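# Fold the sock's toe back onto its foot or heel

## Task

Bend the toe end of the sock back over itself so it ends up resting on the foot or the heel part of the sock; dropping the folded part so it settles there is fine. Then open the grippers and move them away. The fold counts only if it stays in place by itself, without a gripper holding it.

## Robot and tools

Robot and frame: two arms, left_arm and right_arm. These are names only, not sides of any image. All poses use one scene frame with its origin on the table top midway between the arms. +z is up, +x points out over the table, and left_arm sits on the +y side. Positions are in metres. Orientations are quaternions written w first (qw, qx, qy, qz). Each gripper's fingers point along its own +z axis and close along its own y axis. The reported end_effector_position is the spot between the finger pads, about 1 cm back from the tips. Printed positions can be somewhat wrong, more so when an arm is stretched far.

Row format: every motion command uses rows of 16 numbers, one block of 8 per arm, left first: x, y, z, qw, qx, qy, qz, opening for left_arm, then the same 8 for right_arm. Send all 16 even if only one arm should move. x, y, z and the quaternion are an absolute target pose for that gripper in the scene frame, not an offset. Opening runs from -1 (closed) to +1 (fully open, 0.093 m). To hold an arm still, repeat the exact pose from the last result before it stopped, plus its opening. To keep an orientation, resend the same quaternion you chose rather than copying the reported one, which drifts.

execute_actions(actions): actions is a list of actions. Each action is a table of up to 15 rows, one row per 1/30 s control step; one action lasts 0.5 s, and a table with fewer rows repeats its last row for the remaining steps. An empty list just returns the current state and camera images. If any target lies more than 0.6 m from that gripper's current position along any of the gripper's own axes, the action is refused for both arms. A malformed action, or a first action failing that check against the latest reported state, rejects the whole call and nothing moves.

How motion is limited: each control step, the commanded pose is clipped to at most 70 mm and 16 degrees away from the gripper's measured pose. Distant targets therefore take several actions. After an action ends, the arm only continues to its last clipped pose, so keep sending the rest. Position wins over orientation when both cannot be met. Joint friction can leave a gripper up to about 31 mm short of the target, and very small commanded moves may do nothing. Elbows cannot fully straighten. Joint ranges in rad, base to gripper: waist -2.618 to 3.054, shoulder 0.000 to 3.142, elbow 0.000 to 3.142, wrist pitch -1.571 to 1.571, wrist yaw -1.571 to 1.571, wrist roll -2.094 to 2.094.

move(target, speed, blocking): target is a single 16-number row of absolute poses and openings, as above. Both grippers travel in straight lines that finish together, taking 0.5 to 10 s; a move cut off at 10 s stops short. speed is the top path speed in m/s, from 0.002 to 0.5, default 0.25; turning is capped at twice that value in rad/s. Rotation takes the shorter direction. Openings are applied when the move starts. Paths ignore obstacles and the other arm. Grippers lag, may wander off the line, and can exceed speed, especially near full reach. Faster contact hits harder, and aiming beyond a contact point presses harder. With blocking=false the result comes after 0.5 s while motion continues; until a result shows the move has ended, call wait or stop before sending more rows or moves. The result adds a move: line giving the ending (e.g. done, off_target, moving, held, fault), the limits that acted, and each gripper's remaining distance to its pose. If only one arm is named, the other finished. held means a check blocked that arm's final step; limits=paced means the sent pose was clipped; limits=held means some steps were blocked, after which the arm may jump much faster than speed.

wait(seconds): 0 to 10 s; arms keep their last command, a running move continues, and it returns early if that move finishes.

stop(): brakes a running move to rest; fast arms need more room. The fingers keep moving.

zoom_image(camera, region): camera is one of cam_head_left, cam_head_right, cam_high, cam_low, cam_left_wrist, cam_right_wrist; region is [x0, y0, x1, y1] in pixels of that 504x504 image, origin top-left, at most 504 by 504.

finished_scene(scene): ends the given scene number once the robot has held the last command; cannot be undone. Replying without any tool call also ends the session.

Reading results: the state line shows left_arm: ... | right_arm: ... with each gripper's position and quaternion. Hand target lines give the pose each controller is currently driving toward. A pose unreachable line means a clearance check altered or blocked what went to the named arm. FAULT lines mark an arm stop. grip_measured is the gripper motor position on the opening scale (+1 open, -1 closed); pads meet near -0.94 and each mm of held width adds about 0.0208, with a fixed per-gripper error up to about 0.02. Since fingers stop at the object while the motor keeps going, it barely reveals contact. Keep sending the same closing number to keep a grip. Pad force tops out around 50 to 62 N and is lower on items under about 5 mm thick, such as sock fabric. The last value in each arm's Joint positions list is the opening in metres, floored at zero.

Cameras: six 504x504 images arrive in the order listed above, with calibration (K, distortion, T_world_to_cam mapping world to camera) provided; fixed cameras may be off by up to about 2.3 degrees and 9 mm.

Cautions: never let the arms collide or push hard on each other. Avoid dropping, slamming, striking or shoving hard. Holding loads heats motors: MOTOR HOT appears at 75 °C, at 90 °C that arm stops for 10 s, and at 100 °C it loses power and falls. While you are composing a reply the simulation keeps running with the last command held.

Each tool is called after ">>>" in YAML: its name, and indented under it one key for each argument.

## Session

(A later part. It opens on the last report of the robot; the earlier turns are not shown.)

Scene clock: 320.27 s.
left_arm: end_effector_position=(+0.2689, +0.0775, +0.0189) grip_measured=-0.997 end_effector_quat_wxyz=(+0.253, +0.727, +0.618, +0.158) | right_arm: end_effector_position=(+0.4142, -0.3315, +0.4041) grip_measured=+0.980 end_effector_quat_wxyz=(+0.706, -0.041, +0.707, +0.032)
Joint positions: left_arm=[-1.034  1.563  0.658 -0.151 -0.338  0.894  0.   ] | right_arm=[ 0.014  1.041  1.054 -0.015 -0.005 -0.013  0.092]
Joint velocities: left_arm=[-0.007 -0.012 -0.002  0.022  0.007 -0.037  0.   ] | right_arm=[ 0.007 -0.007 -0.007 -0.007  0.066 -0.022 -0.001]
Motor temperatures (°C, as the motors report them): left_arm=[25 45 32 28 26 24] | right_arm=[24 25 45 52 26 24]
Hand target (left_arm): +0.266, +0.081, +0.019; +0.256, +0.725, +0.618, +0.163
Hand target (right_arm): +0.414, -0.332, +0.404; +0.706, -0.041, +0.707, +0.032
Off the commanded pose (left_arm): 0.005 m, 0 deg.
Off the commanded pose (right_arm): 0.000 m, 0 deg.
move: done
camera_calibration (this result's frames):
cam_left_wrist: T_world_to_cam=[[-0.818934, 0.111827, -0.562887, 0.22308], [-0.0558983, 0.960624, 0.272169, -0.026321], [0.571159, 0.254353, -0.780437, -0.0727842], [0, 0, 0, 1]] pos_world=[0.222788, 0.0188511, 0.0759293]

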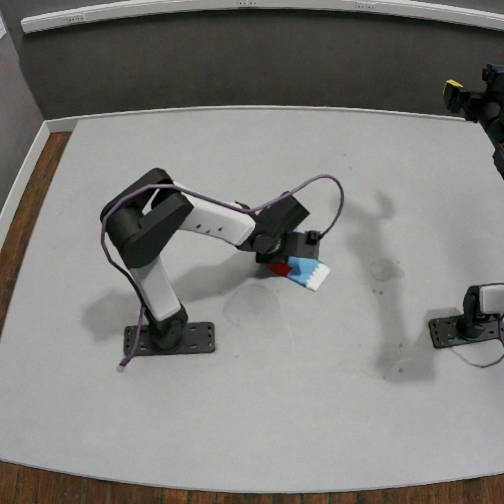

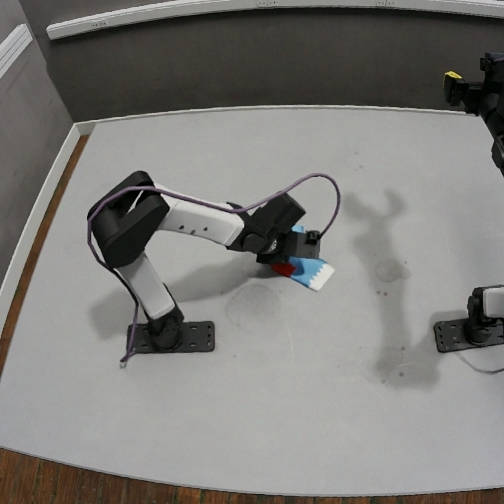

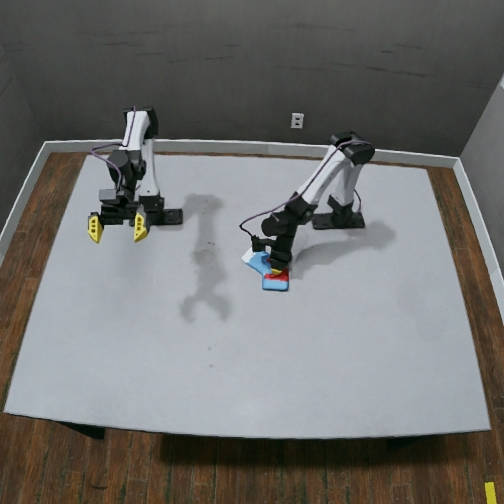

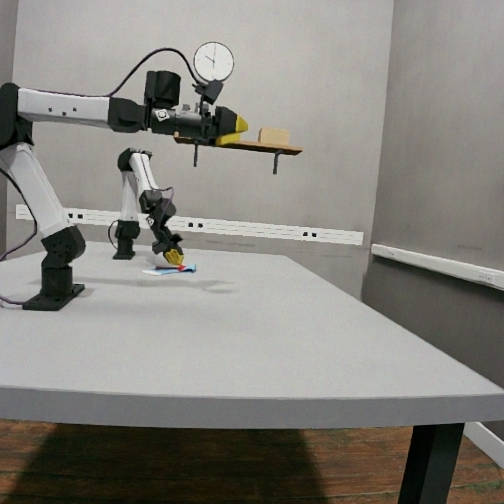

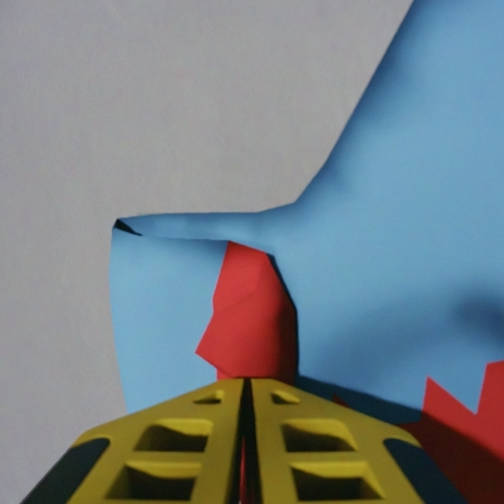

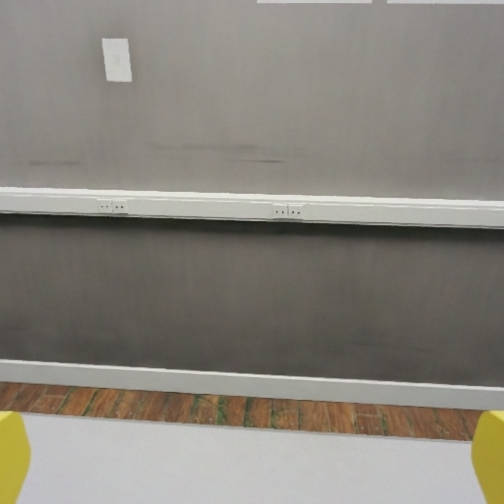

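>>> execute_actions:
  actions:
    - [[0.265,0.081,0.019,0.256,0.7255,0.6182,0.1608,-0.9,0.4142,-0.3315,0.4041,0.706,-0.041,0.707,0.032,1.0],[0.265,0.081,0.019,0.256,0.7255,0.6182,0.1608,-0.85,0.4142,-0.3315,0.4041,0.706,-0.041,0.707,0.032,1.0],[0.265,0.081,0.019,0.256,0.7255,0.6182,0.1608,-0.8,0.4142,-0.3315,0.4041,0.706,-0.041,0.707,0.032,1.0],[0.265,0.081,0.019,0.256,0.7255,0.6182,0.1608,-0.75,0.4142,-0.3315,0.4041,0.706,-0.041,0.707,0.032,1.0],[0.265,0.081,0.019,0.256,0.7255,0.6182,0.1608,-0.7,0.4142,-0.3315,0.4041,0.706,-0.041,0.707,0.032,1.0],[0.265,0.081,0.019,0.256,0.7255,0.6182,0.1608,-0.65,0.4142,-0.3315,0.4041,0.706,-0.041,0.707,0.032,1.0],[0.265,0.081,0.019,0.256,0.7255,0.6182,0.1608,-0.6,0.4142,-0.3315,0.4041,0.706,-0.041,0.707,0.032,1.0],[0.265,0.081,0.019,0.256,0.7255,0.6182,0.1608,-0.55,0.4142,-0.3315,0.4041,0.706,-0.041,0.707,0.032,1.0],[0.265,0.081,0.019,0.256,0.7255,0.6182,0.1608,-0.5,0.4142,-0.3315,0.4041,0.706,-0.041,0.707,0.032,1.0]]

>>> zoom_image:
  camera: "cam_low"
  region: [140, 230, 220, 290]

Scene clock: 329.47 s.
left_arm: end_effector_position=(+0.2697, +0.0768, +0.0196) grip_measured=-0.503 end_effector_quat_wxyz=(+0.256, +0.726, +0.619, +0.158) | right_arm: end_effector_position=(+0.4142, -0.3315, +0.4041) grip_measured=+0.980 end_effector_quat_wxyz=(+0.706, -0.041, +0.707, +0.032)
Joint positions: left_arm=[-1.034  1.563  0.658 -0.146 -0.339  0.892  0.021] | right_arm=[ 0.014  1.041  1.054 -0.015 -0.005 -0.013  0.092]
Joint velocities: left_arm=[ 0.002 -0.002  0.007 -0.022  0.022 -0.007 -0.   ] | right_arm=[ 0.002  0.002  0.007 -0.007 -0.022 -0.037 -0.001]
Motor temperatures (°C, as the motors report them): left_arm=[25 43 32 29 26 24] | right_arm=[24 25 46 52 26 24]
Hand target (left_arm): +0.265, +0.081, +0.019; +0.256, +0.725, +0.618, +0.161
Hand target (right_arm): +0.414, -0.332, +0.404; +0.706, -0.041, +0.707, +0.032
Off the commanded pose (left_arm): 0.006 m, 0 deg.
Off the commanded pose (right_arm): 0.000 m, 0 deg.
camera_calibration (this result's frames):
cam_left_wrist: T_world_to_cam=[[-0.817157, 0.107965, -0.566213, 0.223986], [-0.0585898, 0.961657, 0.267925, -0.0250774], [0.573429, 0.252111, -0.779499, -0.0729993], [0, 0, 0, 1]] pos_world=[0.223423, 0.0183371, 0.0766399]

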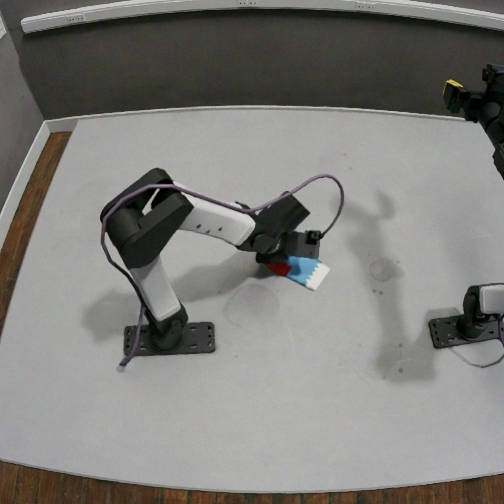

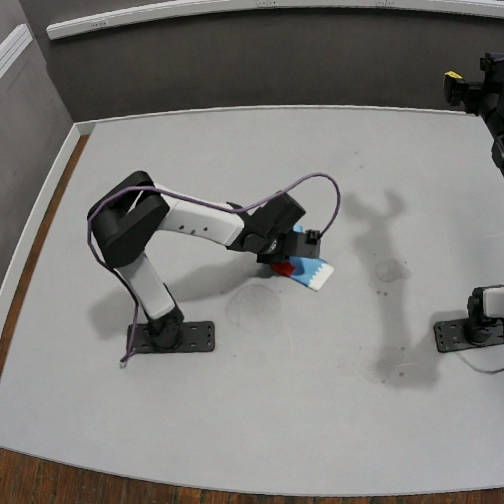

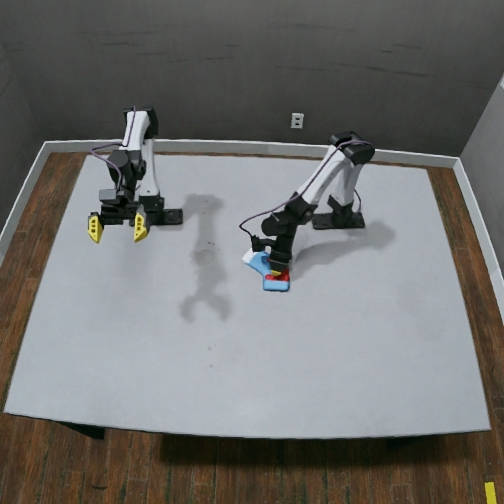

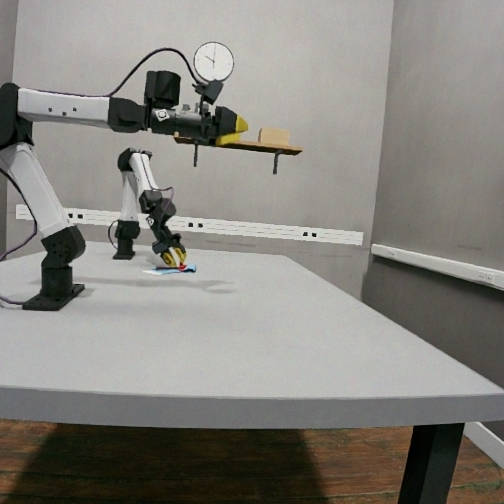

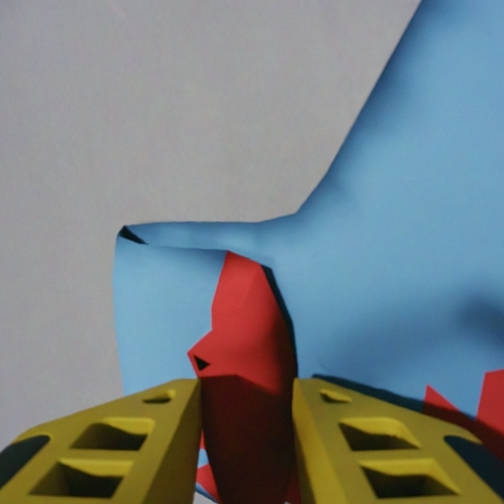

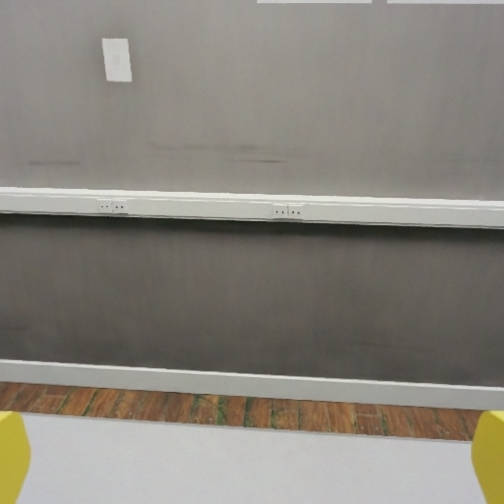

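Region (140, 230, 220, 290) of cam_low's 504x504 image, scaled by 6.300, with more detail than that image has; it fills the top 378 rows of this view, and the rest is white.

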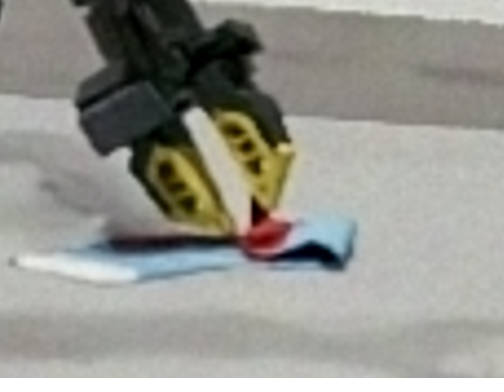

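>>> zoom_image:
  camera: "cam_left_wrist"
  region: [100, 204, 400, 504]

>>> zoom_image:
  camera: "cam_high"
  region: [240, 240, 310, 310]

Region (100, 204, 400, 504) of cam_left_wrist's 504x504 image, scaled by 1.680, with more detail than that image has.

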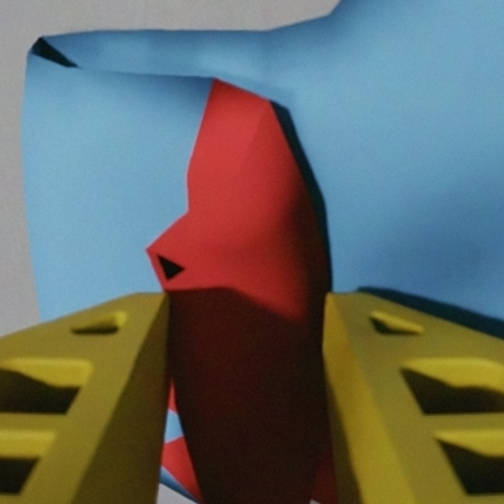

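Region (240, 240, 310, 310) of cam_high's 504x504 image, scaled by 7.200, with more detail than that image has.

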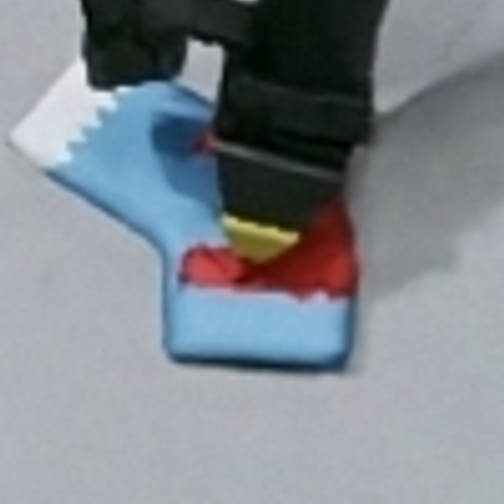

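>>> move:
  target: [0.222, 0.083, 0.024, 0.2288, 0.7318, 0.6288, 0.129, -0.5, 0.4142, -0.3315, 0.4041, 0.706, -0.041, 0.707, 0.032, 1.0]
  speed: 0.07

>>> zoom_image:
  camera: "cam_low"
  region: [140, 230, 220, 290]

>>> zoom_image:
  camera: "cam_high"
  region: [230, 230, 320, 320]

Scene clock: 350.23 s.
left_arm: end_effector_position=(+0.2307, +0.0772, +0.0269) grip_measured=-0.503 end_effector_quat_wxyz=(+0.237, +0.729, +0.628, +0.135) | right_arm: end_effector_position=(+0.4142, -0.3315, +0.4041) grip_measured=+0.980 end_effector_quat_wxyz=(+0.706, -0.041, +0.707, +0.032)
Joint positions: left_arm=[-1.135  1.471  0.647 -0.303 -0.339  0.766  0.021] | right_arm=[ 0.014  1.041  1.054 -0.015 -0.005 -0.013  0.092]
Joint velocities: left_arm=[-0.007 -0.007 -0.002  0.037 -0.022 -0.051 -0.   ] | right_arm=[-0.002 -0.002 -0.022 -0.007 -0.007  0.007 -0.001]
Motor temperatures (°C, as the motors report them): left_arm=[25 40 32 30 26 24] | right_arm=[24 25 46 53 26 24]
Hand target (left_arm): +0.223, +0.083, +0.024; +0.230, +0.732, +0.628, +0.130
Hand target (right_arm): +0.414, -0.332, +0.404; +0.706, -0.041, +0.707, +0.032
Off the commanded pose (left_arm): 0.011 m, 1 deg.
Off the commanded pose (right_arm): 0.000 m, 0 deg.
move: off_target (left_arm)
camera_calibration (this result's frames):
cam_left_wrist: T_world_to_cam=[[-0.852206, 0.102818, -0.513005, 0.203254], [-0.0454019, 0.96227, 0.268283, -0.0328246], [0.521233, 0.251924, -0.815383, -0.0320438], [0, 0, 0, 1]] pos_world=[0.188426, 0.0187605, 0.0869486]

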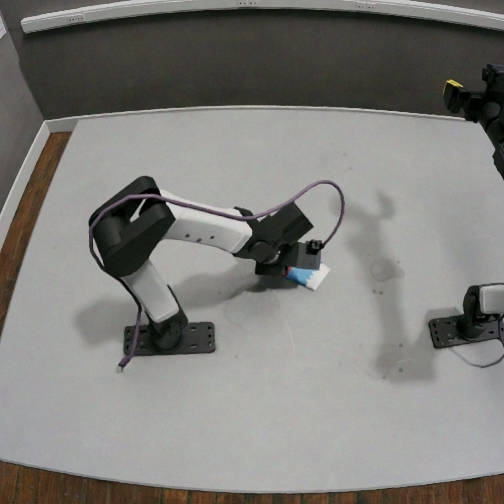

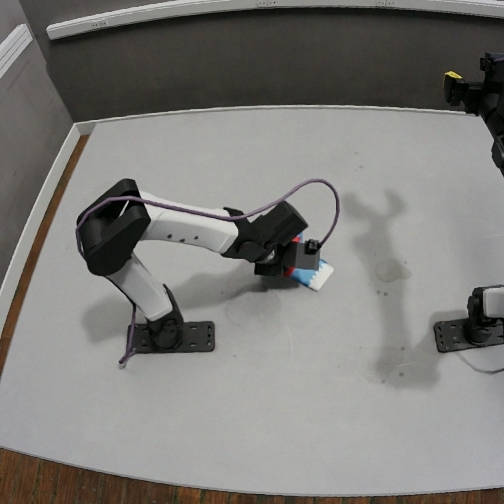

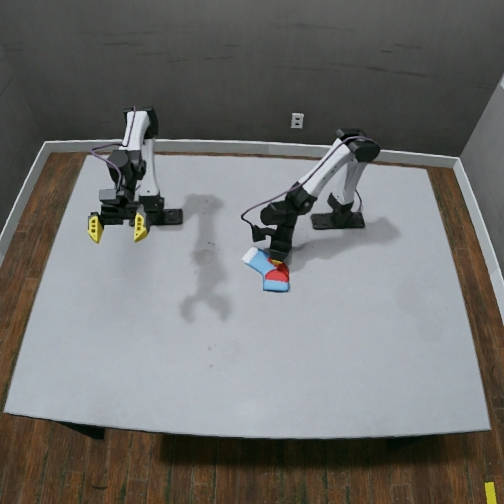

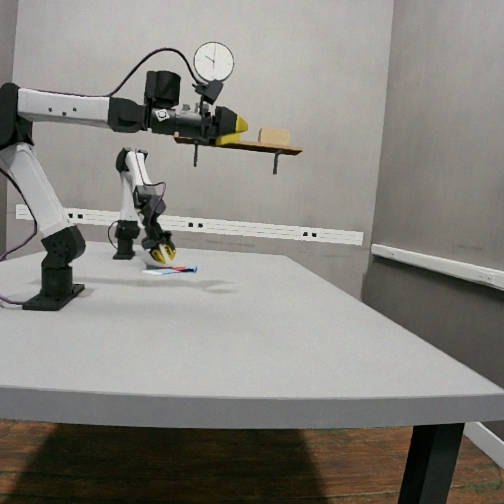

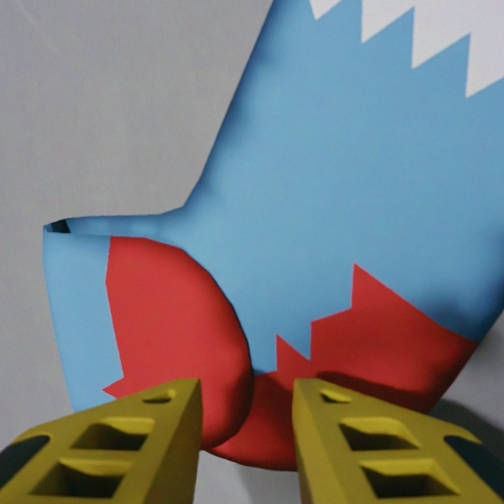

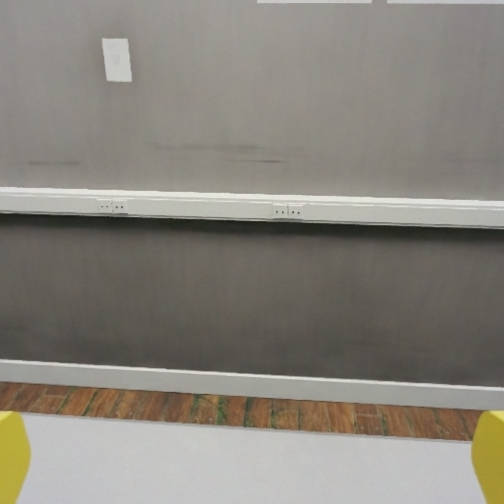

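Region (140, 230, 220, 290) of cam_low's 504x504 image, scaled by 6.300, with more detail than that image has; it fills the top 378 rows of this view, and the rest is white.

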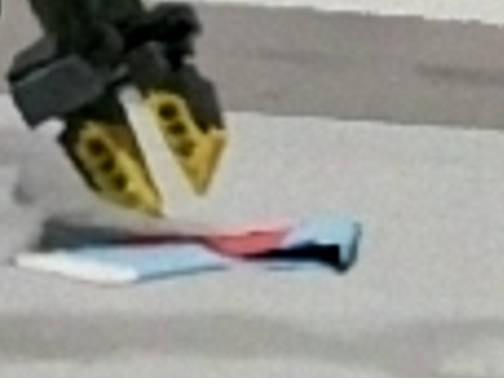

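Region (230, 230, 320, 320) of cam_high's 504x504 image, scaled by 5.600, with more detail than that image has.

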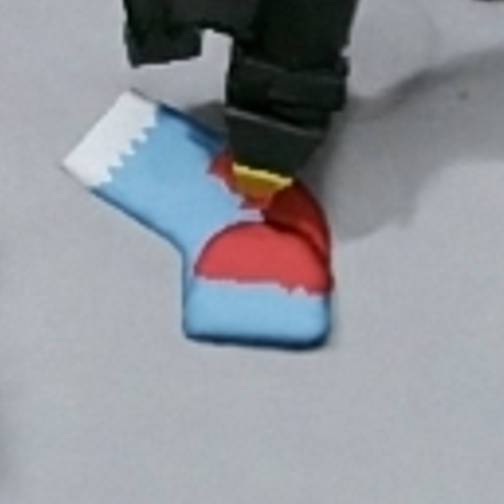

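>>> move:
  target: [0.19, 0.22, 0.17, 0.2288, 0.7318, 0.6288, 0.129, -0.5, 0.4142, -0.3315, 0.4041, 0.706, -0.041, 0.707, 0.032, 1.0]
  speed: 0.3

>>> zoom_image:
  camera: "cam_low"
  region: [140, 230, 220, 290]

>>> zoom_image:
  camera: "cam_high"
  region: [230, 230, 320, 320]

Scene clock: 357.27 s.
left_arm: end_effector_position=(+0.1935, +0.2148, +0.1659) grip_measured=-0.503 end_effector_quat_wxyz=(+0.221, +0.731, +0.633, +0.127) | right_arm: end_effector_position=(+0.4142, -0.3315, +0.4041) grip_measured=+0.980 end_effector_quat_wxyz=(+0.706, -0.041, +0.707, +0.032)
Joint positions: left_arm=[-0.749  0.797  0.859 -1.138 -0.149  1.11   0.021] | right_arm=[ 0.014  1.041  1.054 -0.015 -0.005 -0.013  0.092]
Joint velocities: left_arm=[ 0.007 -0.017  0.007 -0.037  0.051 -0.022  0.001] | right_arm=[-0.012  0.002 -0.007  0.037 -0.051 -0.051 -0.001]
Motor temperatures (°C, as the motors report them): left_arm=[25 39 33 30 26 24] | right_arm=[24 26 46 53 26 24]
Hand target (left_arm): +0.191, +0.216, +0.171; +0.227, +0.732, +0.631, +0.123
Hand target (right_arm): +0.414, -0.332, +0.404; +0.706, -0.041, +0.707, +0.032
Off the commanded pose (left_arm): 0.007 m, 1 deg.
Off the commanded pose (right_arm): 0.000 m, 0 deg.
move: done
camera_calibration (this result's frames):
cam_left_wrist: T_world_to_cam=[[-0.869289, 0.106155, -0.48277, 0.226337], [-0.039714, 0.958511, 0.282275, -0.206866], [0.492706, 0.264552, -0.829008, 0.0710757], [0, 0, 0, 1]] pos_world=[0.153518, 0.155453, 0.226584]

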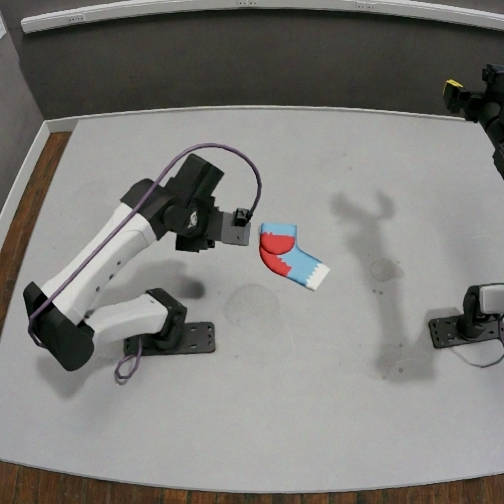

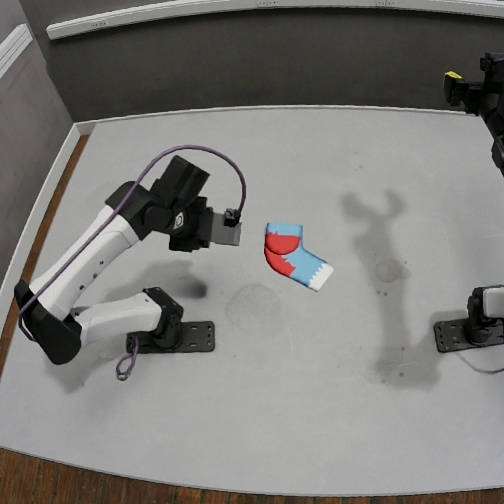

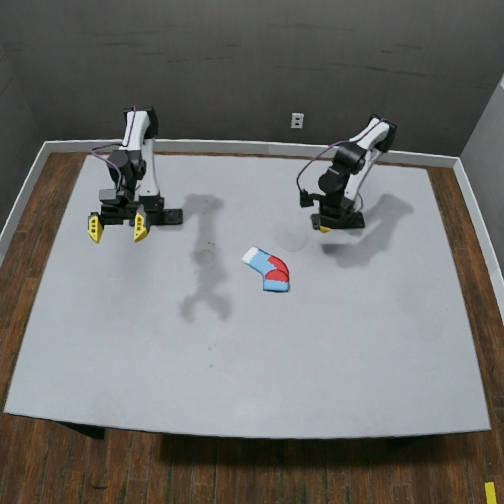

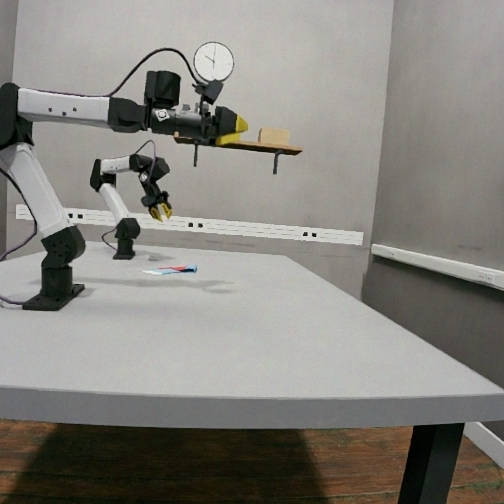

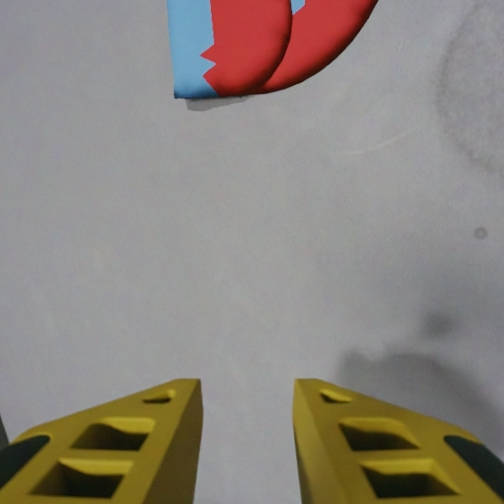

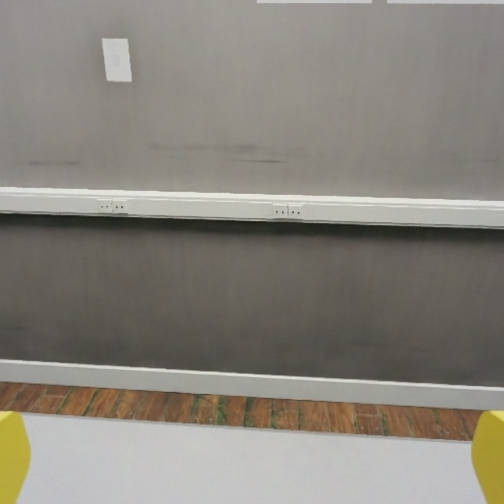

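Region (140, 230, 220, 290) of cam_low's 504x504 image, scaled by 6.300, with more detail than that image has; it fills the top 378 rows of this view, and the rest is white.

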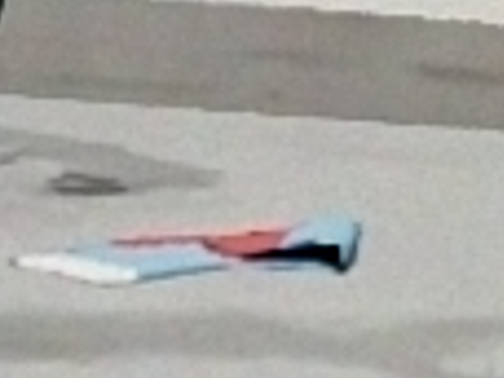

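Region (230, 230, 320, 320) of cam_high's 504x504 image, scaled by 5.600, with more detail than that image has.

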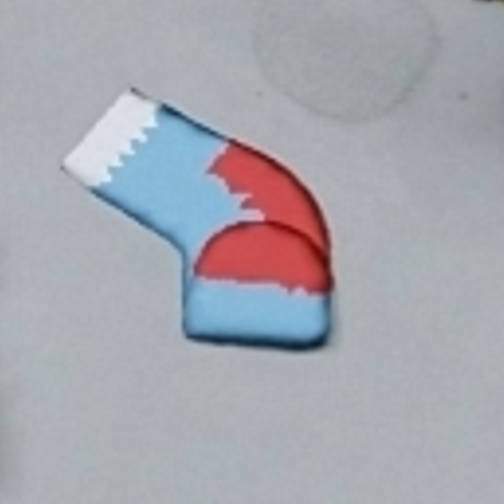

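>>> execute_actions:
  actions: []

>>> zoom_image:
  camera: "cam_head_left"
  region: [240, 200, 340, 300]

Scene clock: 360.47 s.
left_arm: end_effector_position=(+0.1931, +0.2149, +0.1657) grip_measured=-0.503 end_effector_quat_wxyz=(+0.220, +0.732, +0.632, +0.126) | right_arm: end_effector_position=(+0.4142, -0.3315, +0.4041) grip_measured=+0.980 end_effector_quat_wxyz=(+0.706, -0.041, +0.707, +0.032)
Joint positions: left_arm=[-0.749  0.797  0.859 -1.14  -0.148  1.111  0.021] | right_arm=[ 0.014  1.041  1.054 -0.015 -0.005 -0.013  0.092]
Joint velocities: left_arm=[-0.017 -0.002 -0.002 -0.022  0.066 -0.022 -0.   ] | right_arm=[ 0.007 -0.002  0.017  0.037  0.095 -0.007  0.001]
Motor temperatures (°C, as the motors report them): left_arm=[25 39 33 30 26 24] | right_arm=[24 26 46 53 26 24]
Hand target (left_arm): +0.191, +0.216, +0.171; +0.227, +0.732, +0.631, +0.123
Hand target (right_arm): +0.414, -0.332, +0.404; +0.706, -0.041, +0.707, +0.032
Off the commanded pose (left_arm): 0.007 m, 1 deg.
Off the commanded pose (right_arm): 0.000 m, 0 deg.
camera_calibration (this result's frames):
cam_left_wrist: T_world_to_cam=[[-0.869849, 0.108177, -0.481312, 0.225355], [-0.0374747, 0.958352, 0.283121, -0.207394], [0.491893, 0.264309, -0.829567, 0.0713816], [0, 0, 0, 1]] pos_world=[0.15314, 0.155511, 0.226399]

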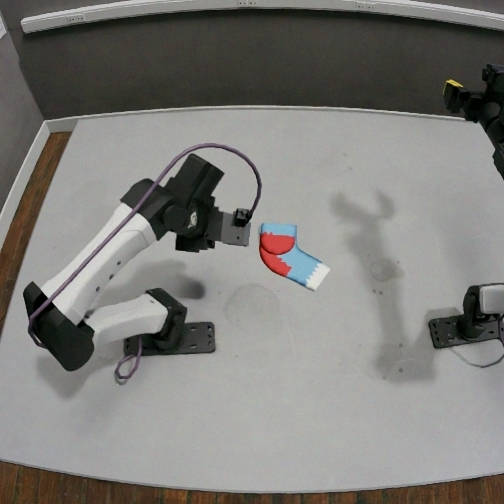

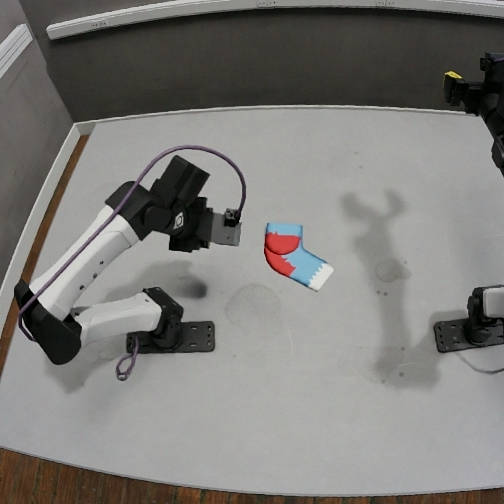

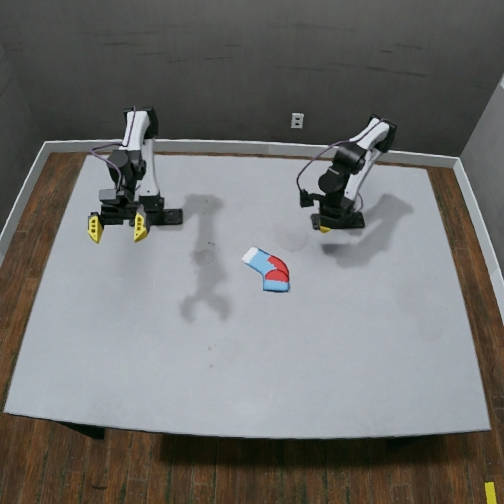

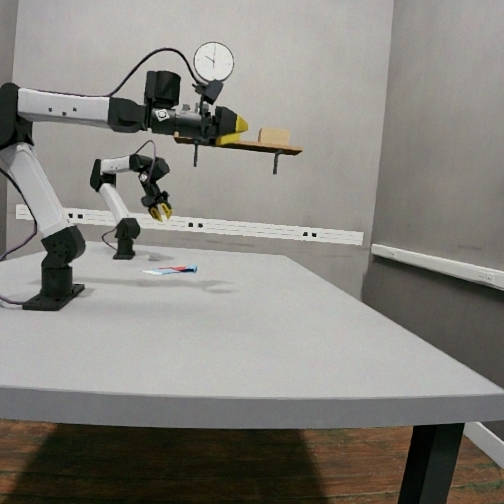

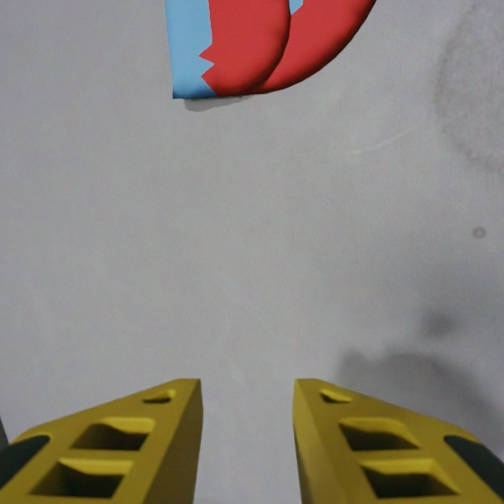

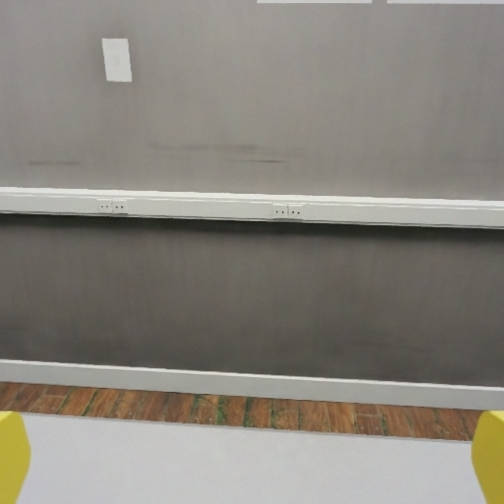

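Region (240, 200, 340, 300) of cam_head_left's 504x504 image, scaled by 5.040, with more detail than that image has.

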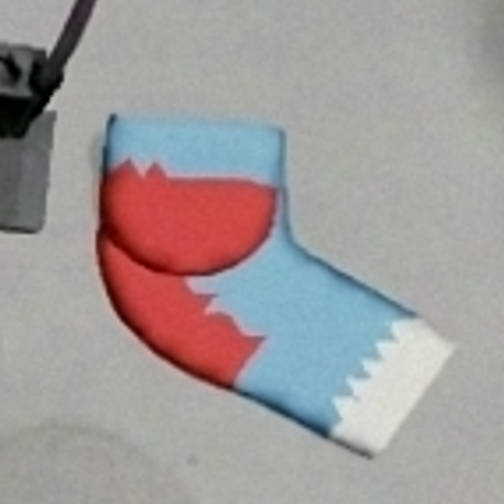

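The toe end is folded back onto the heel and is staying in place with the gripper clear, so I'm ending this scene.

>>> finished_scene:
  scene: 1

The scene is finished: the task was done.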